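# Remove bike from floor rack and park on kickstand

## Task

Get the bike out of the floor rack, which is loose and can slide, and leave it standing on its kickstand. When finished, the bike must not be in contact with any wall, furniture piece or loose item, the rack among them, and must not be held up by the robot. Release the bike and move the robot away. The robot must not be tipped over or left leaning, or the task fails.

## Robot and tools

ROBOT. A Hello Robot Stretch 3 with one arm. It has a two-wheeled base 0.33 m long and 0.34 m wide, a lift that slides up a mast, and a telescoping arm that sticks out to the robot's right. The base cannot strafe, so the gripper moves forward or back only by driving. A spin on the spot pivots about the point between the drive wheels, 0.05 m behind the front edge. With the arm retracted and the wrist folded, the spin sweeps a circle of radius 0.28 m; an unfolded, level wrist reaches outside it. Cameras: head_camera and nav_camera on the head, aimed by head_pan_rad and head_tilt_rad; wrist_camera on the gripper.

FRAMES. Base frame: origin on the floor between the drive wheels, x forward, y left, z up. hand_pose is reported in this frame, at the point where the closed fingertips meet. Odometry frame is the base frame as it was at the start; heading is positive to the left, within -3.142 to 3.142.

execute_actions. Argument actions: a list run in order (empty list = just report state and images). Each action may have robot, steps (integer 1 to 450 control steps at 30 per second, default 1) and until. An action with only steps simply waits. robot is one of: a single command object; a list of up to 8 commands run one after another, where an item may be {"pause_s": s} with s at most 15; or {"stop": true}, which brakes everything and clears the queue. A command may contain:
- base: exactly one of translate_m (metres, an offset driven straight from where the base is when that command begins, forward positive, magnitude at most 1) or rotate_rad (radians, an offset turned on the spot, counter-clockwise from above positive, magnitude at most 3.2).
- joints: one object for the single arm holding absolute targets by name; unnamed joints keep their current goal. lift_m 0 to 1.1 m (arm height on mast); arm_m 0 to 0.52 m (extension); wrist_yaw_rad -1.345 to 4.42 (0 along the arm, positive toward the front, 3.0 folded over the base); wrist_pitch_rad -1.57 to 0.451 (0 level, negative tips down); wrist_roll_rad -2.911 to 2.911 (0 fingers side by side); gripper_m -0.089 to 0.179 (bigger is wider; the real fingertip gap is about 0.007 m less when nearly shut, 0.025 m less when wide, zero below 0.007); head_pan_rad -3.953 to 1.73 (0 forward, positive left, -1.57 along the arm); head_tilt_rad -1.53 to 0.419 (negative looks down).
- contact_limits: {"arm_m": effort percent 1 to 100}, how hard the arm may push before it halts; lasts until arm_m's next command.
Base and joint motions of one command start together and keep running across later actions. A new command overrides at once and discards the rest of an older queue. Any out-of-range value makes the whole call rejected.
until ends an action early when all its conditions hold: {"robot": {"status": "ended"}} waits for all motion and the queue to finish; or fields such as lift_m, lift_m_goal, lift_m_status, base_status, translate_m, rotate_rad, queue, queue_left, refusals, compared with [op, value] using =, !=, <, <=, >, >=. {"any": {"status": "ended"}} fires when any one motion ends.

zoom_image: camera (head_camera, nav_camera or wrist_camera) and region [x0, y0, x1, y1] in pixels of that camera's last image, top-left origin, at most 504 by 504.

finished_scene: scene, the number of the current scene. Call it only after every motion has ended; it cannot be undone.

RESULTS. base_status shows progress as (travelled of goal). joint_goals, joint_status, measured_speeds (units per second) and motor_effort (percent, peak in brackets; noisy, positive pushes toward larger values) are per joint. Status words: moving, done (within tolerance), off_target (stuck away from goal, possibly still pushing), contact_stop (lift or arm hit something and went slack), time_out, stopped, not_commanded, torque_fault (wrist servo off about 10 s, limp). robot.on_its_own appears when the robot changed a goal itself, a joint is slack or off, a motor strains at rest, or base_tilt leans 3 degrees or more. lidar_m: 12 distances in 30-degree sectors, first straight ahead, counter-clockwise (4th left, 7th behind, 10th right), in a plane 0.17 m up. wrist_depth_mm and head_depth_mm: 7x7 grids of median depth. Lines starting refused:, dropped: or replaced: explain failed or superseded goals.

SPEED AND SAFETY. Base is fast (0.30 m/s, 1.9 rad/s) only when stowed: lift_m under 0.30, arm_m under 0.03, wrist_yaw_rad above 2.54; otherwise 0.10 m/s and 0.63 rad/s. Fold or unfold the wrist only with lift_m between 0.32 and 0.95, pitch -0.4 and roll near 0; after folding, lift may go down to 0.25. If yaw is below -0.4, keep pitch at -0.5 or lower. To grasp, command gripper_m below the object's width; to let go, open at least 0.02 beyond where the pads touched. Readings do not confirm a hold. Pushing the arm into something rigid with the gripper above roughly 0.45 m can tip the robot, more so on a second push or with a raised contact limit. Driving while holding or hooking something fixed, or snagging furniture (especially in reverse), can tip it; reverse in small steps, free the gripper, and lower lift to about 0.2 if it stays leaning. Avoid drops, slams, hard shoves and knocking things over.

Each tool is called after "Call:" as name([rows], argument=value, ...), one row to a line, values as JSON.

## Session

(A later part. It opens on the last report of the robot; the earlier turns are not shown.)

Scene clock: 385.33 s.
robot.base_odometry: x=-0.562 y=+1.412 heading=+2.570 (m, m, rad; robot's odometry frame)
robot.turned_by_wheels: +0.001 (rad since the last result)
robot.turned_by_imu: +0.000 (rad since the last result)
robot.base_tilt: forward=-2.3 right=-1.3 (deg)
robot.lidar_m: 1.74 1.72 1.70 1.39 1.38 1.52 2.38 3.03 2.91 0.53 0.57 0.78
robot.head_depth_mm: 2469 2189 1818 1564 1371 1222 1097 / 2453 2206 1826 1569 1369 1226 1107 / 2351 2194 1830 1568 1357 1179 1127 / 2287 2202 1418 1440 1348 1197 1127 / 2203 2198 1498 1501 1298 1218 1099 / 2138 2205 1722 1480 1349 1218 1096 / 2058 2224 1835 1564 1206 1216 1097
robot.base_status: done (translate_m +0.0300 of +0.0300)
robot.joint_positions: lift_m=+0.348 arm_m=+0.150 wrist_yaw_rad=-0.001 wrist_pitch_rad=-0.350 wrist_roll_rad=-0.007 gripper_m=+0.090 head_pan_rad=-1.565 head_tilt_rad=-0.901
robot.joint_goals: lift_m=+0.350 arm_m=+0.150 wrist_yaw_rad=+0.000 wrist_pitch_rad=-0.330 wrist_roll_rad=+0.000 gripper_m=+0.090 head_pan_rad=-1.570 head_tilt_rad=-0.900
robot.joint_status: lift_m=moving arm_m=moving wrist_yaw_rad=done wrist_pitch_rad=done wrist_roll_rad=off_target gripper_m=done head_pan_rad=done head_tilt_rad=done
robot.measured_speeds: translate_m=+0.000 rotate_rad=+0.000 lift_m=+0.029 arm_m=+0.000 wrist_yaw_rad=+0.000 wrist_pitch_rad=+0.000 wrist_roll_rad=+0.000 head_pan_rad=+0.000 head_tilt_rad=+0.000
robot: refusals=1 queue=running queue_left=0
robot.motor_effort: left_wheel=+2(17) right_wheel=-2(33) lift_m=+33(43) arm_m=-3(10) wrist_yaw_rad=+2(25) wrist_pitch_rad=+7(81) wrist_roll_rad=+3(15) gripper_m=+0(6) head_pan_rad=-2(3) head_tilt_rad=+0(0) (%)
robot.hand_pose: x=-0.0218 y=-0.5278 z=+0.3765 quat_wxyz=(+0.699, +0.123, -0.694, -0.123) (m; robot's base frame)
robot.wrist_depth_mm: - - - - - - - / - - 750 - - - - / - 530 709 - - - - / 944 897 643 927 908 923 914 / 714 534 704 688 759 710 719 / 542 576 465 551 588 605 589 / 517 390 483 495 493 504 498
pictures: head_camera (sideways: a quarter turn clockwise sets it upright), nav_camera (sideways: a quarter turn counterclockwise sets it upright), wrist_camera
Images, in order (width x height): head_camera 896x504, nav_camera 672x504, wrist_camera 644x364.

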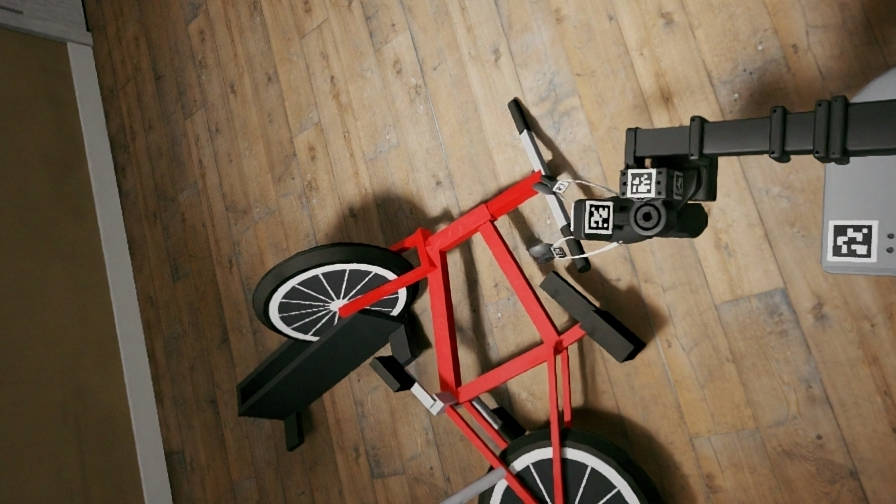

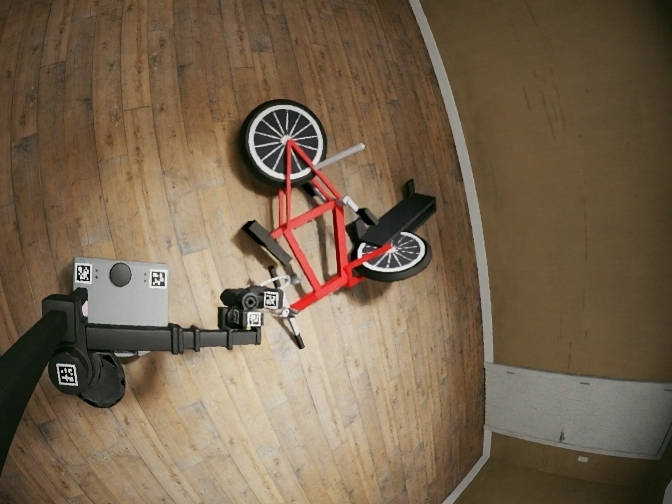

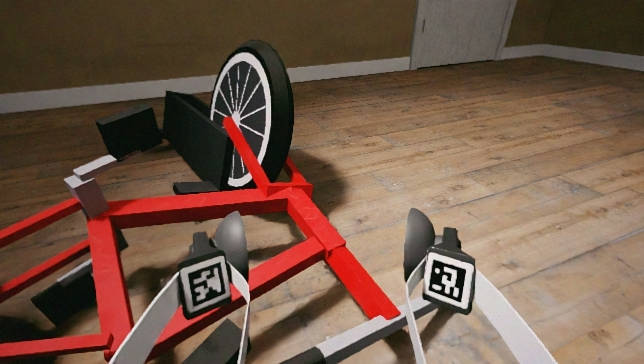

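Call:
execute_actions([
  {"robot":[{"joints":{"arm_m":0.0,"lift_m":0.45,"wrist_pitch_rad":-0.5}},{"base":{"rotate_rad":0.74}},{"base":{"translate_m":-0.8}}],"steps":450,"until":{"robot":{"status":"ended"}}},
  {"robot":[{"base":{"rotate_rad":1.04},"joints":{"wrist_yaw_rad":-1.3,"gripper_m":0.1,"head_pan_rad":-2.1,"head_tilt_rad":-1.05,"arm_m":0.2}},{"joints":{"lift_m":0.2,"wrist_roll_rad":0.25}}],"steps":300,"until":{"robot":{"status":"ended"}}},
])

Scene clock: 404.90 s.
robot.base_odometry: x=+0.226 y=+1.545 heading=-1.934 (m, m, rad; robot's odometry frame)
robot.turned_by_wheels: +1.780 (rad since the last result)
robot.turned_by_imu: +1.782 (rad since the last result)
robot.base_tilt: forward=-2.4 right=-1.3 (deg)
robot.lidar_m: 1.67 1.68 2.04 2.30 2.31 2.29 2.10 0.79 0.74 0.61 2.47 1.84
robot.head_depth_mm: 2095 1820 1521 1433 1292 1176 - / 2102 1809 1409 1406 1289 1190 - / 2094 1826 1570 1393 1289 1216 - / 2099 1818 1532 1410 1271 1216 - / 2112 1817 1447 1371 1332 1189 1089 / 2108 1820 1455 1415 1292 1183 1085 / 2108 1822 1578 1437 1297 1184 1089
robot.base_status: done (rotate_rad +1.0399 of +1.0400)
robot.joint_positions: lift_m=+0.200 arm_m=+0.200 wrist_yaw_rad=-1.298 wrist_pitch_rad=-0.511 wrist_roll_rad=+0.243 gripper_m=+0.100 head_pan_rad=-2.093 head_tilt_rad=-1.037
robot.joint_goals: lift_m=+0.200 arm_m=+0.200 wrist_yaw_rad=-1.300 wrist_pitch_rad=-0.500 wrist_roll_rad=+0.250 gripper_m=+0.100 head_pan_rad=-2.100 head_tilt_rad=-1.050
robot.joint_status: lift_m=done arm_m=done wrist_yaw_rad=done wrist_pitch_rad=done wrist_roll_rad=done gripper_m=done head_pan_rad=done head_tilt_rad=done
robot.measured_speeds: translate_m=+0.000 rotate_rad=+0.000 lift_m=+0.000 arm_m=+0.000 wrist_yaw_rad=+0.000 wrist_pitch_rad=+0.000 wrist_roll_rad=+0.000 head_pan_rad=+0.000 head_tilt_rad=+0.000
robot: refusals=1 queue=done queue_left=0
robot.motor_effort: left_wheel=-2(8) right_wheel=+3(8) lift_m=+27(34) arm_m=+5(5) wrist_yaw_rad=-2(2) wrist_pitch_rad=+4(6) wrist_roll_rad=+3(2) gripper_m=+0(48) head_pan_rad=-4(44) head_tilt_rad=-4(16) (%)
robot.hand_pose: x=-0.2253 y=-0.4014 z=+0.1924 quat_wxyz=(+0.355, -0.336, -0.701, -0.519) (m; robot's base frame)
robot.wrist_depth_mm: 407 - 500 - 939 772 673 / - - 443 793 686 606 531 / 449 434 414 600 548 487 441 / 523 627 328 493 447 409 386 / 374 323 426 405 395 356 330 / 282 430 376 253 269 303 294 / 268 212 220 301 299 284 268
pictures: head_camera (sideways: a quarter turn clockwise sets it upright), nav_camera (sideways: a quarter turn counterclockwise sets it upright), wrist_camera
Images, in order (width x height): head_camera 896x504, nav_camera 672x504, wrist_camera 644x364.

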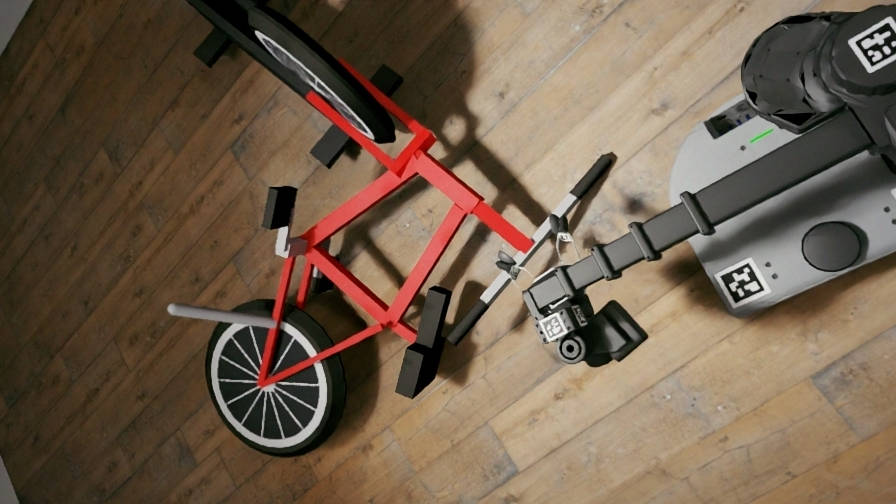

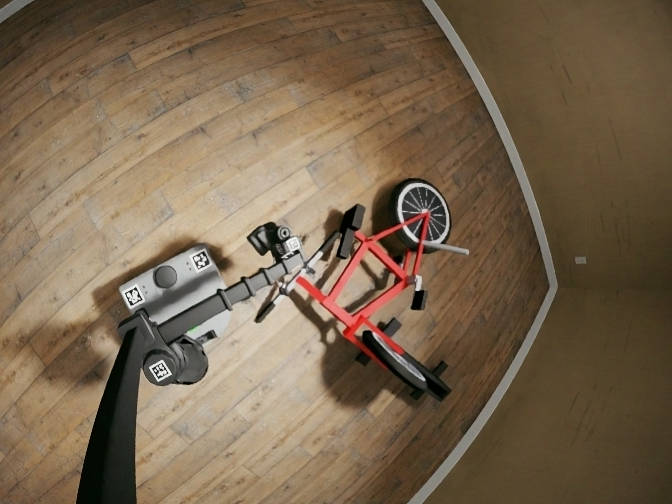

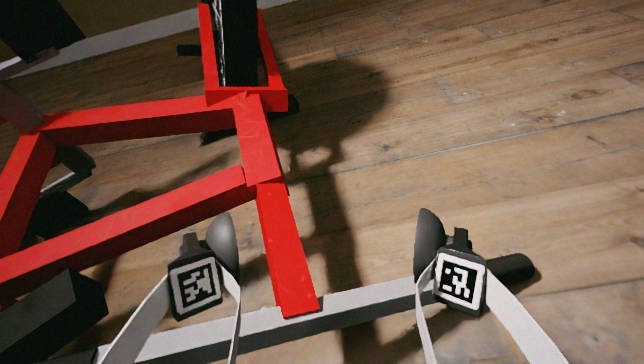

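Call:
execute_actions([
  {"robot":[{"base":{"translate_m":0.05}},{"joints":{"lift_m":0.045,"wrist_pitch_rad":-0.45,"wrist_roll_rad":0.15}}],"steps":150,"until":{"robot":{"status":"ended"}}},
  {"robot":{"base":{"translate_m":-0.12},"joints":{"arm_m":0.23}},"steps":80},
])

Scene clock: 411.30 s.
robot.base_odometry: x=+0.251 y=+1.611 heading=-1.933 (m, m, rad; robot's odometry frame)
robot.turned_by_wheels: +0.001 (rad since the last result)
robot.turned_by_imu: +0.001 (rad since the last result)
robot.base_tilt: forward=-2.4 right=-1.3 (deg)
robot.lidar_m: 1.73 1.74 2.13 2.28 2.29 2.22 2.03 0.75 0.69 0.59 2.49 1.92
robot.head_depth_mm: 2094 1811 1568 1429 1295 1174 1082 / 2093 1812 1340 1407 1293 1194 - / 2100 1817 1599 1369 1295 1213 - / 2100 1820 1521 1414 1275 1211 - / 2107 1830 1531 1371 1321 1186 1085 / 2119 1827 1420 1392 1294 1182 1093 / 2103 1826 1528 1440 1294 1182 1089
robot.base_status: done (translate_m -0.1199 of -0.1200)
robot.joint_positions: lift_m=+0.045 arm_m=+0.230 wrist_yaw_rad=-1.299 wrist_pitch_rad=-0.550 wrist_roll_rad=+0.178 gripper_m=+0.100 head_pan_rad=-2.093 head_tilt_rad=-1.037
robot.joint_goals: lift_m=+0.045 arm_m=+0.230 wrist_yaw_rad=-1.300 wrist_pitch_rad=-0.450 wrist_roll_rad=+0.150 gripper_m=+0.100 head_pan_rad=-2.100 head_tilt_rad=-1.050
robot.joint_status: lift_m=done arm_m=done wrist_yaw_rad=done wrist_pitch_rad=done wrist_roll_rad=done gripper_m=done head_pan_rad=done head_tilt_rad=done
robot.measured_speeds: translate_m=+0.000 rotate_rad=+0.000 lift_m=+0.000 arm_m=+0.000 wrist_yaw_rad=+0.000 wrist_pitch_rad=+0.000 wrist_roll_rad=+0.000 head_pan_rad=+0.000 head_tilt_rad=+0.000
robot: refusals=1 queue=done queue_left=0
robot.on_its_own: right_wheel is at rest, and its effort (-38) is outside its rest range (-18 to +18); wrist_pitch_rad is at rest, and its effort (+35) is outside its rest range (-20 to +32)
robot.motor_effort: left_wheel=+14(15) right_wheel=-38(39) lift_m=+33(33) arm_m=+4(5) wrist_yaw_rad=-1(2) wrist_pitch_rad=+35(35) wrist_roll_rad=-11(13) gripper_m=+1(1) head_pan_rad=-3(4) head_tilt_rad=-4(5) (%)
robot.hand_pose: x=-0.2197 y=-0.4298 z=+0.0291 quat_wxyz=(+0.366, -0.307, -0.693, -0.540) (m; robot's base frame)
robot.wrist_depth_mm: 163 161 156 511 444 391 345 / 170 174 128 372 331 307 277 / 397 341 107 289 269 248 230 / 304 273 91 240 224 211 198 / 255 79 81 93 100 111 124 / - 72 78 89 102 154 154 / - 76 161 157 151 144 139
pictures: head_camera (sideways: a quarter turn clockwise sets it upright), nav_camera (sideways: a quarter turn counterclockwise sets it upright), wrist_camera
Images, in order (width x height): head_camera 896x504, nav_camera 672x504, wrist_camera 644x364.

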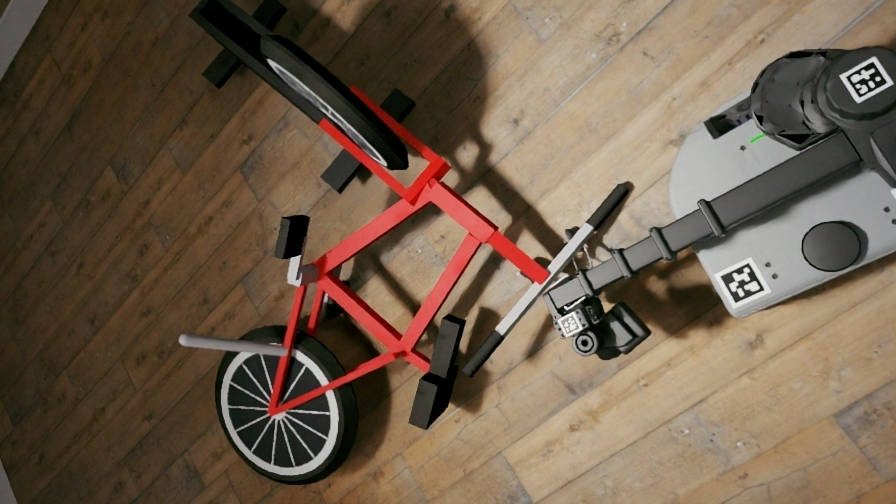

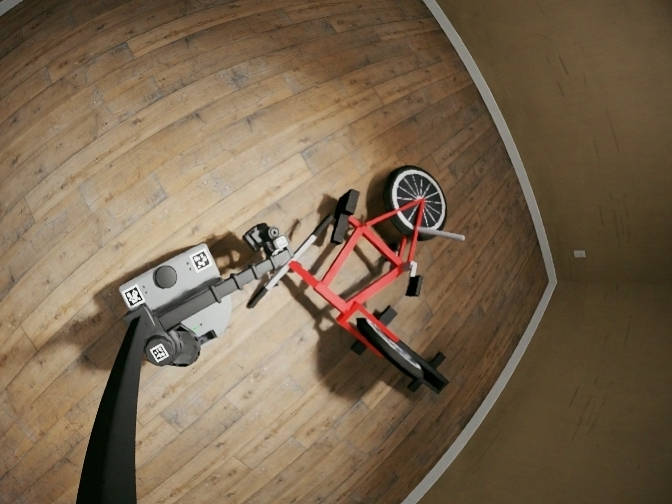

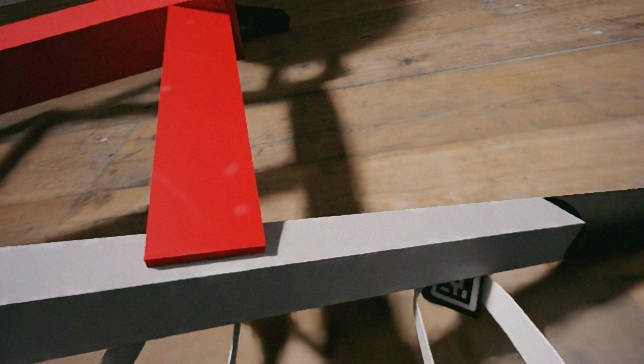

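Call:
execute_actions([
  {"robot":{"joints":{"arm_m":0.265,"wrist_roll_rad":0.25,"wrist_pitch_rad":-0.5}},"steps":35},
  {"robot":{"base":{"translate_m":-0.03},"joints":{"lift_m":0.15,"wrist_pitch_rad":-0.25}},"steps":40},
  {"robot":{"base":{"translate_m":-0.06},"joints":{"lift_m":0.32,"gripper_m":0.07}},"steps":55},
])

Scene clock: 415.77 s.
robot.base_odometry: x=+0.283 y=+1.695 heading=-1.934 (m, m, rad; robot's odometry frame)
robot.turned_by_wheels: -0.001 (rad since the last result)
robot.turned_by_imu: -0.002 (rad since the last result)
robot.base_tilt: forward=-4.0 right=-1.5 (deg)
robot.lidar_m: 1.82 1.83 2.24 2.27 2.28 2.11 1.94 0.96 0.81 0.88 2.50 2.02
robot.head_depth_mm: 2049 1776 1594 1430 1292 1189 - / 2100 1813 1439 1427 1293 1207 - / 2097 1821 1554 1408 1274 - - / 2096 1805 1547 1369 1317 1208 - / 2101 1817 1449 1439 1277 1190 1090 / 2103 1826 1371 1414 1278 1185 1087 / 2095 1827 1441 1434 1296 1180 1089
robot.base_status: moving (translate_m -0.0600 of -0.0600)
robot.joint_positions: lift_m=+0.317 arm_m=+0.265 wrist_yaw_rad=-1.278 wrist_pitch_rad=-0.370 wrist_roll_rad=+0.202 gripper_m=+0.070 head_pan_rad=-2.093 head_tilt_rad=-1.038
robot.joint_goals: lift_m=+0.320 arm_m=+0.265 wrist_yaw_rad=-1.300 wrist_pitch_rad=-0.250 wrist_roll_rad=+0.250 gripper_m=+0.070 head_pan_rad=-2.100 head_tilt_rad=-1.050
robot.joint_status: lift_m=moving arm_m=done wrist_yaw_rad=done wrist_pitch_rad=moving wrist_roll_rad=off_target gripper_m=moving head_pan_rad=done head_tilt_rad=done
robot.measured_speeds: translate_m=+0.000 rotate_rad=-0.001 lift_m=+0.032 arm_m=+0.000 wrist_yaw_rad=-0.020 wrist_pitch_rad=+0.024 wrist_roll_rad=+0.000 head_pan_rad=+0.000 head_tilt_rad=+0.000
robot: refusals=1 queue=running queue_left=0
robot.motor_effort: left_wheel=-1(14) right_wheel=+6(38) lift_m=+46(52) arm_m=-5(12) wrist_yaw_rad=-18(36) wrist_pitch_rad=+42(64) wrist_roll_rad=+19(22) gripper_m=-1(79) head_pan_rad=-4(4) head_tilt_rad=-4(5) (%)
robot.hand_pose: x=-0.2418 y=-0.4767 z=+0.3408 quat_wxyz=(+0.414, -0.360, -0.681, -0.485) (m; robot's base frame)
robot.wrist_depth_mm: - - - - - - - / - - - - - - - / - - - - 978 860 137 / - 971 380 134 122 127 585 / 850 107 109 114 589 561 524 / 99 103 555 569 509 481 459 / 229 517 504 476 453 418 403
pictures: head_camera (sideways: a quarter turn clockwise sets it upright), nav_camera (sideways: a quarter turn counterclockwise sets it upright), wrist_camera
Images, in order (width x height): head_camera 896x504, nav_camera 672x504, wrist_camera 644x364.

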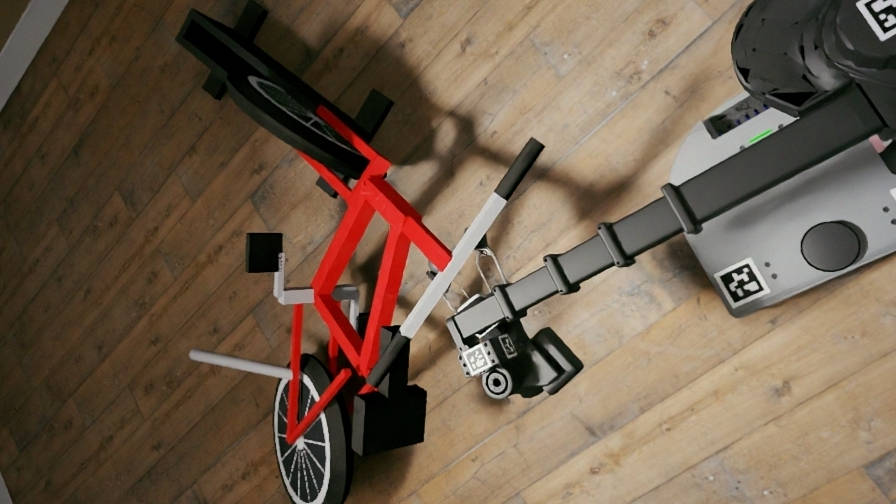

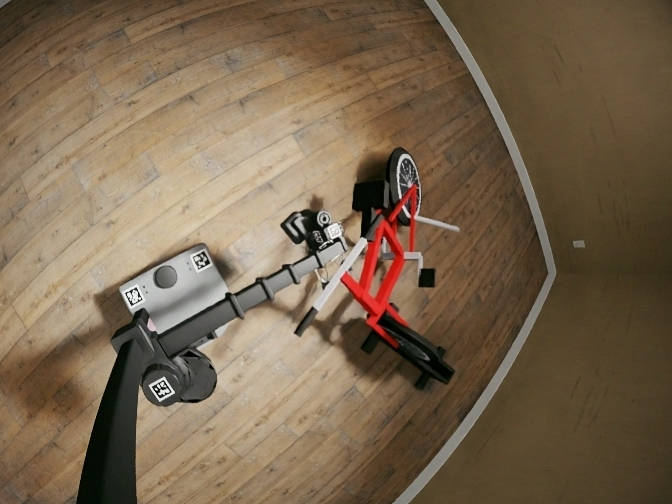

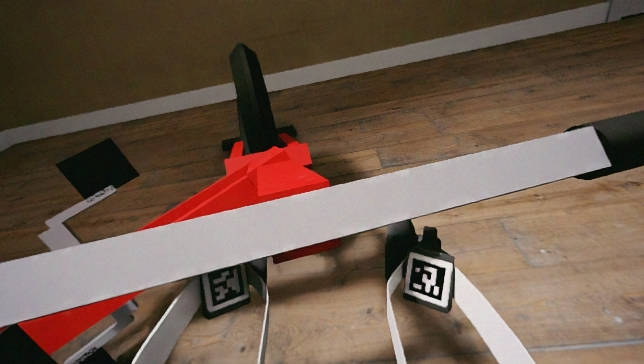

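Call:
execute_actions([
  {"robot":{"base":{"translate_m":-0.12},"joints":{"lift_m":0.36,"arm_m":0.31,"wrist_roll_rad":0.0}},"steps":55},
  {"robot":{"base":{"translate_m":-0.10},"joints":{"lift_m":0.44,"arm_m":0.36,"head_tilt_rad":-0.9}},"steps":50},
])

Scene clock: 419.40 s.
robot.base_odometry: x=+0.361 y=+1.901 heading=-1.933 (m, m, rad; robot's odometry frame)
robot.turned_by_wheels: +0.001 (rad since the last result)
robot.turned_by_imu: +0.002 (rad since the last result)
robot.base_tilt: forward=-2.7 right=-1.9 (deg)
robot.lidar_m: 2.04 2.05 2.46 2.23 2.24 1.91 1.73 1.74 0.82 0.93 2.55 2.25
robot.head_depth_mm: 1838 2023 1824 1572 1362 1218 1108 / 2045 2134 1741 1558 1369 1214 1125 / 2266 2185 1836 1503 1343 1241 - / 2506 2206 1828 1349 1375 1189 1128 / 2568 2205 1837 1395 1352 1217 1109 / 2487 2211 1833 1645 1347 1221 1099 / 2342 2204 1836 1104 1370 1221 1098
robot.base_status: moving (translate_m -0.1000 of -0.1000)
robot.joint_positions: lift_m=+0.432 arm_m=+0.360 wrist_yaw_rad=-1.255 wrist_pitch_rad=-0.418 wrist_roll_rad=-0.061 gripper_m=+0.070 head_pan_rad=-2.093 head_tilt_rad=-0.902
robot.joint_goals: lift_m=+0.433 arm_m=+0.360 wrist_yaw_rad=-1.258 wrist_pitch_rad=-0.250 wrist_roll_rad=+0.000 gripper_m=+0.070 head_pan_rad=-2.100 head_tilt_rad=-0.900
robot.joint_status: lift_m=contact_stop arm_m=done wrist_yaw_rad=done wrist_pitch_rad=off_target wrist_roll_rad=done gripper_m=done head_pan_rad=done head_tilt_rad=done
robot.measured_speeds: translate_m=+0.000 rotate_rad=-0.001 lift_m=-0.009 arm_m=+0.000 wrist_yaw_rad=-0.010 wrist_pitch_rad=+0.024 wrist_roll_rad=+0.024 head_pan_rad=+0.000 head_tilt_rad=+0.000
robot: refusals=1 queue=running queue_left=0
robot.on_its_own: wrist_yaw_rad is held at -1.258, not at your -1.300, by its stall guard, which is not easing now; lift_m is slack since a contact_stop, until your next command for it (your +0.440 is given up)
robot.motor_effort: left_wheel=+7(14) right_wheel=-13(34) lift_m=+42(56) arm_m=+4(10) wrist_yaw_rad=-2(22) wrist_pitch_rad=+59(66) wrist_roll_rad=+25(30) gripper_m=+0(6) head_pan_rad=-4(4) head_tilt_rad=+0(7) (%)
robot.hand_pose: x=-0.2348 y=-0.5743 z=+0.4452 quat_wxyz=(+0.493, -0.271, -0.631, -0.534) (m; robot's base frame)
robot.wrist_depth_mm: - - - - - - - / - - - - - - - / - - - - - - - / 899 927 853 962 969 - - / 721 741 88 91 95 101 108 / - 77 81 86 92 648 683 / 196 200 554 573 573 587 591
pictures: head_camera (sideways: a quarter turn clockwise sets it upright), nav_camera (sideways: a quarter turn counterclockwise sets it upright), wrist_camera
Images, in order (width x height): head_camera 896x504, nav_camera 672x504, wrist_camera 644x364.

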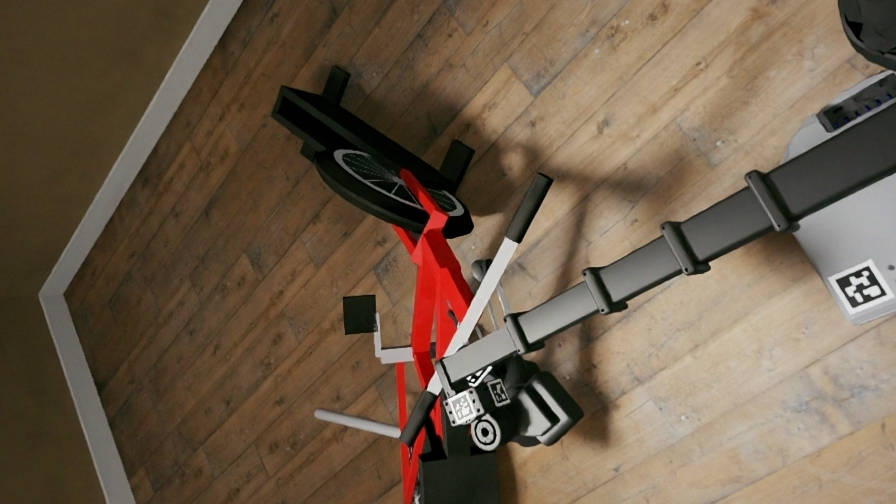

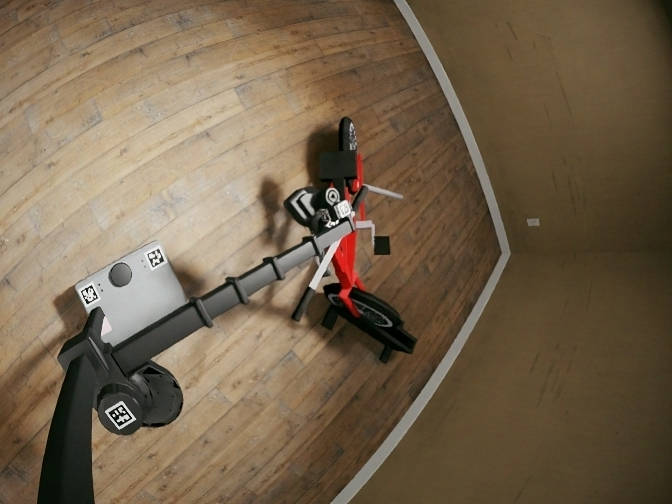

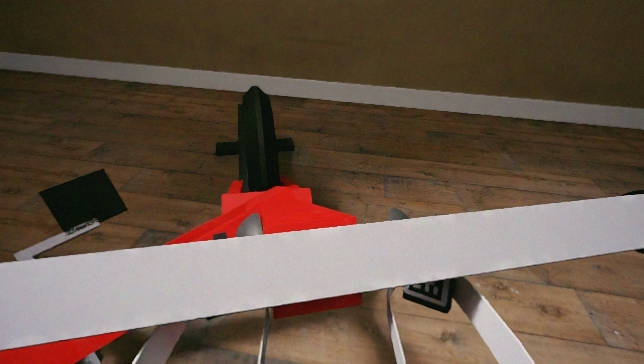

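Call:
execute_actions([
  {"robot":{"base":{"translate_m":-0.11},"joints":{"lift_m":0.45,"arm_m":0.40}},"steps":50},
  {"robot":{"base":{"translate_m":-0.10},"joints":{"lift_m":0.49,"arm_m":0.44,"head_pan_rad":-1.9}},"steps":50},
])

Scene clock: 424.33 s.
robot.base_odometry: x=+0.435 y=+2.096 heading=-1.933 (m, m, rad; robot's odometry frame)
robot.turned_by_wheels: +0.000 (rad since the last result)
robot.turned_by_imu: +0.001 (rad since the last result)
robot.base_tilt: forward=-3.2 right=-1.1 (deg)
robot.lidar_m: 2.24 2.25 2.42 2.20 2.21 1.68 1.53 1.53 0.89 0.98 1.08 2.47
robot.head_depth_mm: 1903 2051 1803 1566 1367 1217 1096 / 2175 2205 1707 1572 1366 1216 1133 / 2469 2173 1820 1476 1372 1243 - / 2562 2190 1825 1468 1368 1216 1124 / 2484 2199 1848 1472 1366 1219 1101 / 2370 2199 1835 1307 1377 1217 1097 / 2248 2212 1830 1501 1372 1215 1095
robot.base_status: moving (translate_m -0.1000 of -0.1000)
robot.joint_positions: lift_m=+0.461 arm_m=+0.439 wrist_yaw_rad=-1.262 wrist_pitch_rad=-0.397 wrist_roll_rad=-0.058 gripper_m=+0.070 head_pan_rad=-1.907 head_tilt_rad=-0.902
robot.joint_goals: lift_m=+0.461 arm_m=+0.440 wrist_yaw_rad=-1.258 wrist_pitch_rad=-0.250 wrist_roll_rad=+0.000 gripper_m=+0.070 head_pan_rad=-1.900 head_tilt_rad=-0.900
robot.joint_status: lift_m=contact_stop arm_m=done wrist_yaw_rad=done wrist_pitch_rad=off_target wrist_roll_rad=done gripper_m=done head_pan_rad=done head_tilt_rad=done
robot.measured_speeds: translate_m=+0.000 rotate_rad=+0.000 lift_m=-0.008 arm_m=+0.000 wrist_yaw_rad=+0.000 wrist_pitch_rad=+0.024 wrist_roll_rad=+0.000 head_pan_rad=+0.000 head_tilt_rad=+0.000
robot: refusals=1 queue=running queue_left=0
robot.on_its_own: wrist_yaw_rad is held at -1.258, not at your -1.300, by its stall guard, which is not easing now; lift_m is slack since a contact_stop, until your next command for it (your +0.490 is given up)
robot.motor_effort: left_wheel=+7(16) right_wheel=-15(41) lift_m=+40(56) arm_m=+10(12) wrist_yaw_rad=+4(10) wrist_pitch_rad=+52(68) wrist_roll_rad=+24(28) gripper_m=+0(3) head_pan_rad=+4(26) head_tilt_rad=+0(1) (%)
robot.hand_pose: x=-0.2377 y=-0.6529 z=+0.4786 quat_wxyz=(+0.496, -0.281, -0.628, -0.530) (m; robot's base frame)
robot.wrist_depth_mm: - - - - - - - / - - - - - - - / - - - - - - - / - - 806 - - 125 144 / 800 794 87 93 103 835 893 / 74 75 81 105 663 717 731 / - 76 572 596 607 622 611
pictures: head_camera (sideways: a quarter turn clockwise sets it upright), nav_camera (sideways: a quarter turn counterclockwise sets it upright), wrist_camera
Images, in order (width x height): head_camera 896x504, nav_camera 672x504, wrist_camera 644x364.

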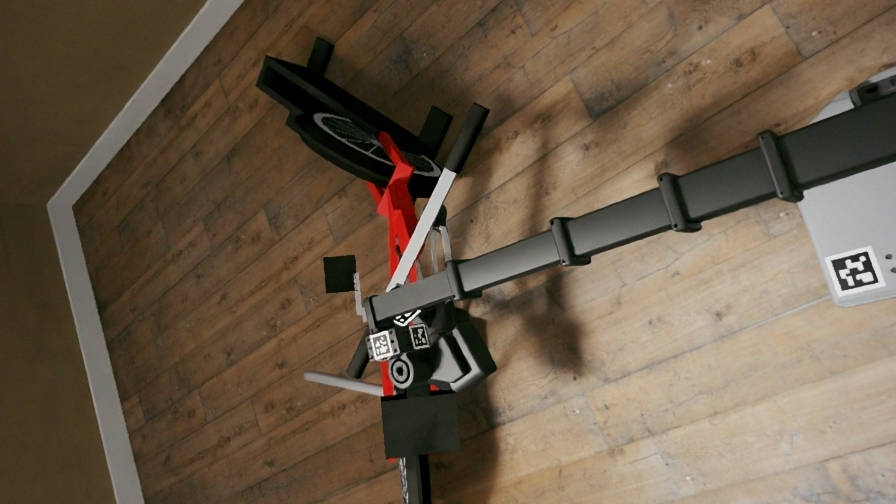

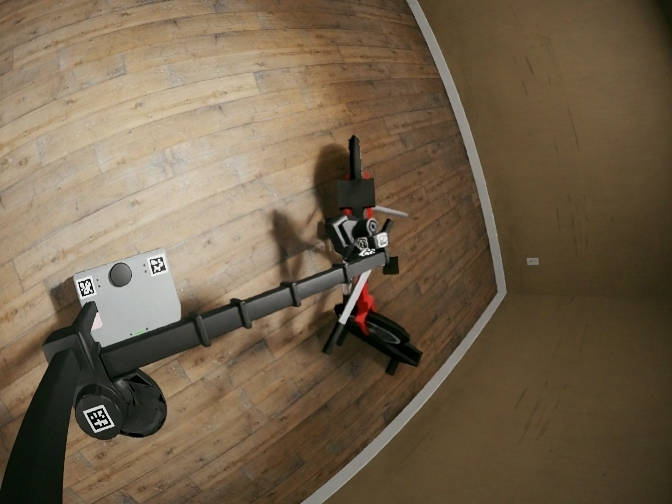

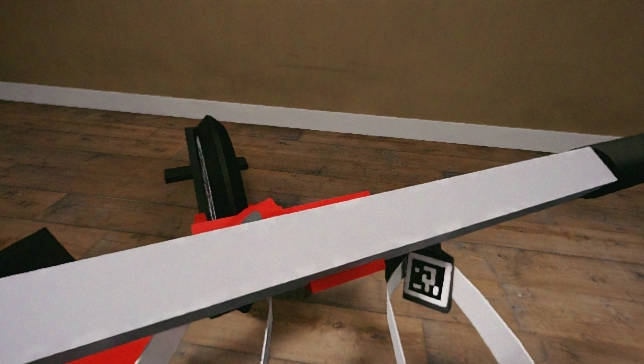

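Call:
execute_actions([
  {"robot":{"joints":{"lift_m":0.49,"arm_m":0.52,"wrist_roll_rad":0.1}},"steps":45},
  {"robot":{"joints":{"lift_m":0.52}},"steps":25},
])

Scene clock: 426.80 s.
robot.base_odometry: x=+0.435 y=+2.096 heading=-1.933 (m, m, rad; robot's odometry frame)
robot.turned_by_wheels: +0.000 (rad since the last result)
robot.turned_by_imu: -0.003 (rad since the last result)
robot.base_tilt: forward=-2.4 right=-1.3 (deg)
robot.lidar_m: 2.25 2.26 2.43 2.20 2.21 1.69 1.52 1.53 0.92 1.00 1.09 2.48
robot.head_depth_mm: 1912 2046 1828 1559 1368 1213 1093 / 2171 2190 1717 1526 1362 1213 1125 / 2484 2193 1787 1505 1375 1237 - / 2567 2205 1827 1540 1348 1214 1128 / 2488 2192 1879 1508 1373 1219 1096 / 2373 2204 1882 1504 1368 1215 1098 / 2260 2207 1831 1504 1370 1215 1100
robot.base_status: done (translate_m -0.1000 of -0.1000)
robot.joint_positions: lift_m=+0.467 arm_m=+0.520 wrist_yaw_rad=-1.332 wrist_pitch_rad=-0.391 wrist_roll_rad=+0.053 gripper_m=+0.070 head_pan_rad=-1.907 head_tilt_rad=-0.901
robot.joint_goals: lift_m=+0.467 arm_m=+0.520 wrist_yaw_rad=-1.315 wrist_pitch_rad=-0.250 wrist_roll_rad=+0.100 gripper_m=+0.070 head_pan_rad=-1.900 head_tilt_rad=-0.900
robot.joint_status: lift_m=contact_stop arm_m=done wrist_yaw_rad=done wrist_pitch_rad=off_target wrist_roll_rad=off_target gripper_m=done head_pan_rad=done head_tilt_rad=done
robot.measured_speeds: translate_m=+0.000 rotate_rad=+0.000 lift_m=-0.009 arm_m=+0.000 wrist_yaw_rad=-0.030 wrist_pitch_rad=+0.000 wrist_roll_rad=+0.000 head_pan_rad=+0.000 head_tilt_rad=+0.000
robot: refusals=1 queue=dropped queue_left=0
robot.on_its_own: lift_m is slack since a contact_stop, until your next command for it (your +0.520 is given up)
robot.motor_effort: left_wheel=+5(11) right_wheel=-11(23) lift_m=+42(59) arm_m=+6(14) wrist_yaw_rad=+14(38) wrist_pitch_rad=+50(61) wrist_roll_rad=+19(34) gripper_m=+4(7) head_pan_rad=+4(5) head_tilt_rad=+0(1) (%)
robot.hand_pose: x=-0.2427 y=-0.7183 z=+0.4857 quat_wxyz=(+0.444, -0.334, -0.642, -0.528) (m; robot's base frame)
robot.wrist_depth_mm: - - - - - - - / - - - - - - - / - - - - - 118 136 / - - 639 - 92 108 956 / 929 895 73 76 87 795 799 / 766 62 65 86 682 678 643 / - 58 186 609 588 591 577
pictures: head_camera (sideways: a quarter turn clockwise sets it upright), nav_camera (sideways: a quarter turn counterclockwise sets it upright), wrist_camera
replaced: robot.lift_m: its motion had ended contact_stop
Images, in order (width x height): head_camera 896x504, nav_camera 672x504, wrist_camera 644x364.

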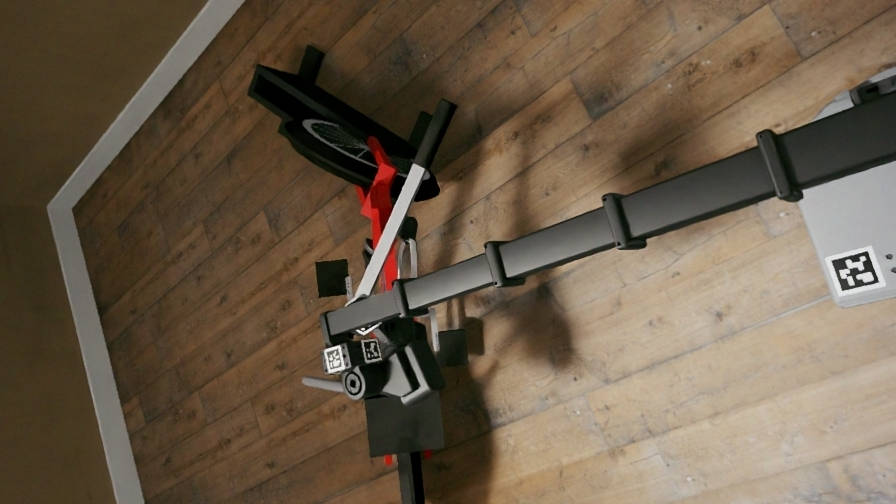

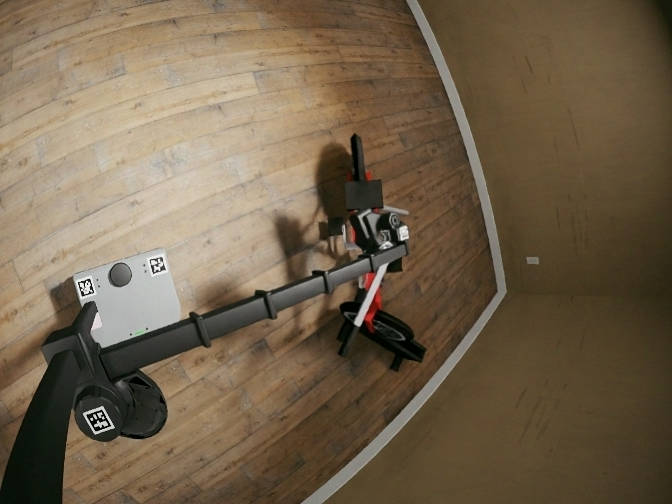

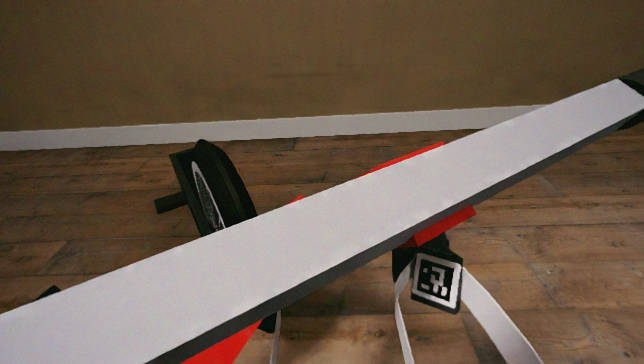

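Call:
execute_actions([
  {"robot":{"base":{"translate_m":-0.03},"joints":{"lift_m":0.46,"wrist_yaw_rad":-1.05,"wrist_pitch_rad":-0.33}},"steps":40},
  {"robot":{"joints":{"gripper_m":0.04,"wrist_yaw_rad":-0.9}},"steps":30},
])

Scene clock: 429.30 s.
robot.base_odometry: x=+0.446 y=+2.124 heading=-1.934 (m, m, rad; robot's odometry frame)
robot.turned_by_wheels: -0.001 (rad since the last result)
robot.turned_by_imu: -0.001 (rad since the last result)
robot.base_tilt: forward=-2.5 right=-1.2 (deg)
robot.lidar_m: 2.27 2.28 2.42 2.19 2.21 1.65 1.50 1.51 0.96 0.98 1.07 2.51
robot.head_depth_mm: 1855 2012 1826 1566 1368 1213 1096 / 2130 2182 1793 1532 1367 1216 1127 / 2471 2198 1524 1500 1376 1238 - / 2566 2206 1830 1551 1358 1216 1127 / 2479 2206 1890 1512 1372 1217 1101 / 2363 2196 1878 1478 1375 1220 1094 / 2272 2212 1834 1483 1373 1219 1100
robot.base_status: done (translate_m -0.0300 of -0.0300)
robot.joint_positions: lift_m=+0.460 arm_m=+0.520 wrist_yaw_rad=-0.930 wrist_pitch_rad=-0.444 wrist_roll_rad=+0.082 gripper_m=+0.040 head_pan_rad=-1.907 head_tilt_rad=-0.901
robot.joint_goals: lift_m=+0.460 arm_m=+0.520 wrist_yaw_rad=-0.900 wrist_pitch_rad=-0.330 wrist_roll_rad=+0.100 gripper_m=+0.040 head_pan_rad=-1.900 head_tilt_rad=-0.900
robot.joint_status: lift_m=done arm_m=done wrist_yaw_rad=off_target wrist_pitch_rad=off_target wrist_roll_rad=off_target gripper_m=done head_pan_rad=done head_tilt_rad=done
robot.measured_speeds: translate_m=+0.000 rotate_rad=+0.000 lift_m=+0.000 arm_m=+0.000 wrist_yaw_rad=+0.000 wrist_pitch_rad=+0.000 wrist_roll_rad=+0.000 head_pan_rad=+0.000 head_tilt_rad=+0.000
robot: refusals=1 queue=dropped queue_left=0
robot.on_its_own: wrist_yaw_rad is at rest, and its effort (+26) is outside its rest range (-12 to +12); wrist_pitch_rad is at rest, and its effort (+41) is outside its rest range (-20 to +32)
robot.motor_effort: left_wheel=-9(13) right_wheel=+12(29) lift_m=+42(43) arm_m=+6(6) wrist_yaw_rad=+26(65) wrist_pitch_rad=+41(55) wrist_roll_rad=+7(19) gripper_m=+6(93) head_pan_rad=+4(5) head_tilt_rad=+0(1) (%)
robot.hand_pose: x=-0.1986 y=-0.7965 z=+0.4663 quat_wxyz=(+0.518, -0.188, -0.708, -0.442) (m; robot's base frame)
robot.wrist_depth_mm: - - - - - - 918 / - - - - - - - / - - - 657 - - - / - - - 527 258 144 83 / 892 787 805 359 72 74 76 / 730 443 64 65 67 70 605 / - 57 60 62 549 555 545
pictures: head_camera (sideways: a quarter turn clockwise sets it upright), nav_camera (sideways: a quarter turn counterclockwise sets it upright), wrist_camera
replaced: robot.wrist_yaw_rad: its motion had ended off_target
Images, in order (width x height): head_camera 896x504, nav_camera 672x504, wrist_camera 644x364.

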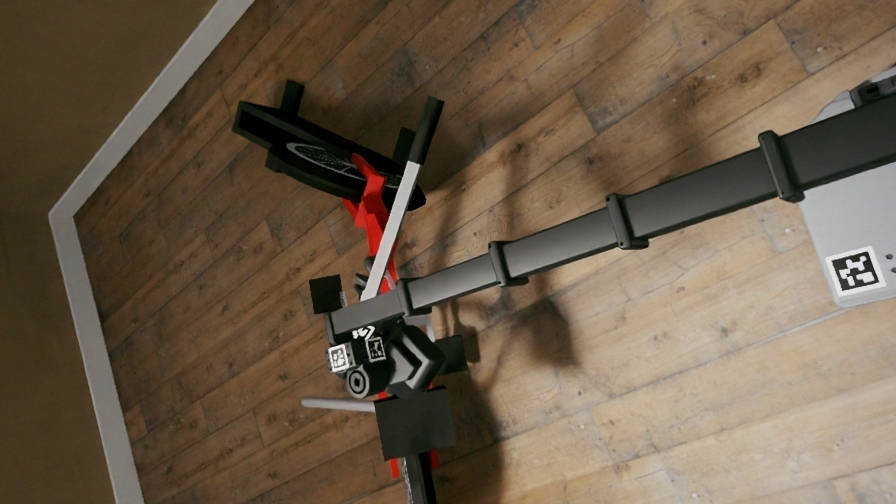

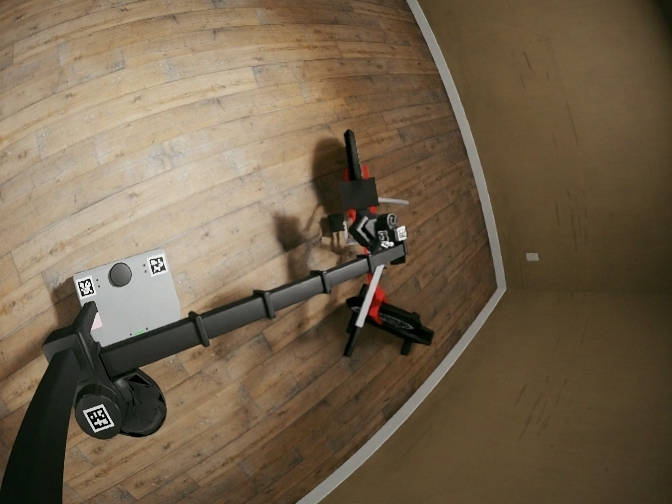

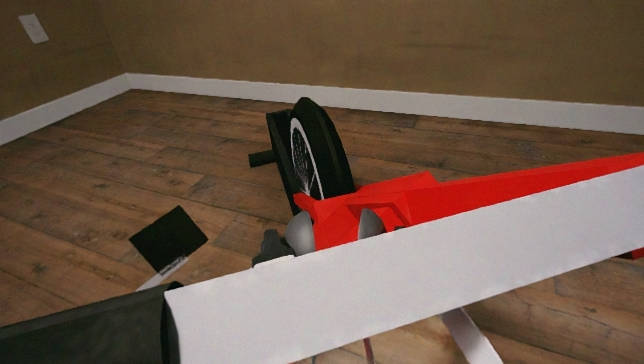

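Call:
execute_actions([
  {"robot":{"base":{"translate_m":-0.08},"joints":{"lift_m":0.50,"wrist_pitch_rad":-0.3}},"steps":50},
])

Scene clock: 431.10 s.
robot.base_odometry: x=+0.474 y=+2.199 heading=-1.933 (m, m, rad; robot's odometry frame)
robot.turned_by_wheels: +0.001 (rad since the last result)
robot.turned_by_imu: +0.008 (rad since the last result)
robot.base_tilt: forward=-2.9 right=-0.6 (deg)
robot.lidar_m: 2.35 2.36 2.40 2.18 2.19 1.56 1.42 1.42 0.97 0.99 1.06 2.59
robot.head_depth_mm: 1784 1959 1825 1562 1366 1217 1098 / 2039 2120 1807 1532 1367 1216 1126 / 2398 2203 1546 1538 1375 1235 - / 2575 2203 1837 1571 1344 1216 1128 / 2491 2200 1874 1508 1372 1215 1097 / 2373 2209 1882 1481 1375 1219 1099 / 2256 2212 1837 1481 1370 1219 1102
robot.base_status: moving (translate_m -0.0800 of -0.0800)
robot.joint_positions: lift_m=+0.465 arm_m=+0.520 wrist_yaw_rad=-0.894 wrist_pitch_rad=-0.439 wrist_roll_rad=+0.046 gripper_m=+0.040 head_pan_rad=-1.907 head_tilt_rad=-0.900
robot.joint_goals: lift_m=+0.465 arm_m=+0.520 wrist_yaw_rad=-0.900 wrist_pitch_rad=-0.300 wrist_roll_rad=+0.100 gripper_m=+0.040 head_pan_rad=-1.900 head_tilt_rad=-0.900
robot.joint_status: lift_m=contact_stop arm_m=done wrist_yaw_rad=off_target wrist_pitch_rad=off_target wrist_roll_rad=off_target gripper_m=done head_pan_rad=done head_tilt_rad=done
robot.measured_speeds: translate_m=+0.000 rotate_rad=+0.001 lift_m=-0.008 arm_m=+0.000 wrist_yaw_rad=+0.000 wrist_pitch_rad=+0.024 wrist_roll_rad=+0.024 head_pan_rad=+0.000 head_tilt_rad=+0.000
robot: refusals=1 queue=running queue_left=0
robot.on_its_own: lift_m is slack since a contact_stop, until your next command for it (your +0.500 is given up)
robot.motor_effort: left_wheel=+7(31) right_wheel=-13(51) lift_m=+40(59) arm_m=+3(6) wrist_yaw_rad=-5(28) wrist_pitch_rad=+49(61) wrist_roll_rad=+22(24) gripper_m=+0(7) head_pan_rad=+3(4) head_tilt_rad=+0(0) (%)
robot.hand_pose: x=-0.1942 y=-0.8035 z=+0.4725 quat_wxyz=(+0.540, -0.169, -0.701, -0.434) (m; robot's base frame)
robot.wrist_depth_mm: - - - - - 949 841 / - - - - - - 919 / - - - - - - 958 / - - - 530 924 896 111 / 855 797 811 362 159 78 80 / 694 692 66 68 70 73 605 / - 61 62 64 551 560 565
pictures: head_camera (sideways: a quarter turn clockwise sets it upright), nav_camera (sideways: a quarter turn counterclockwise sets it upright), wrist_camera
Images, in order (width x height): head_camera 896x504, nav_camera 672x504, wrist_camera 644x364.

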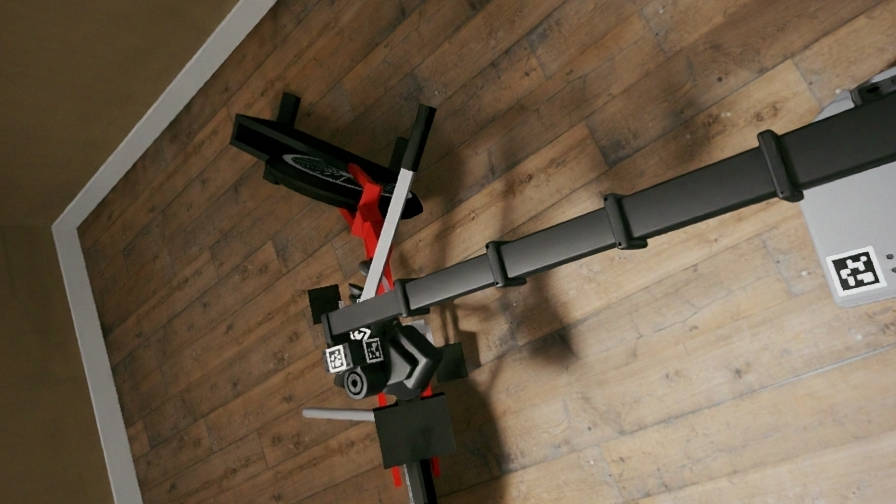

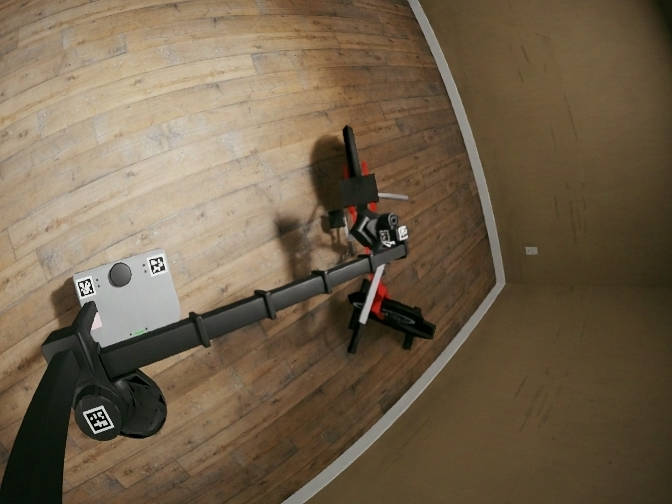

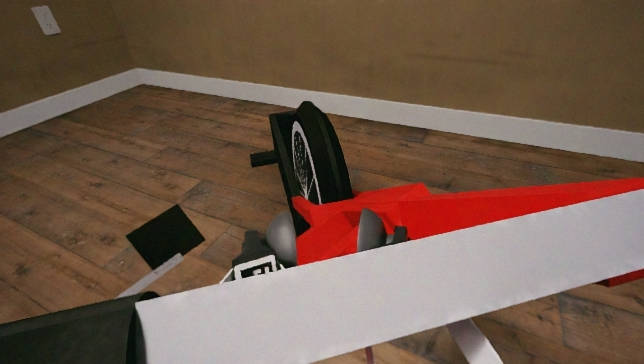

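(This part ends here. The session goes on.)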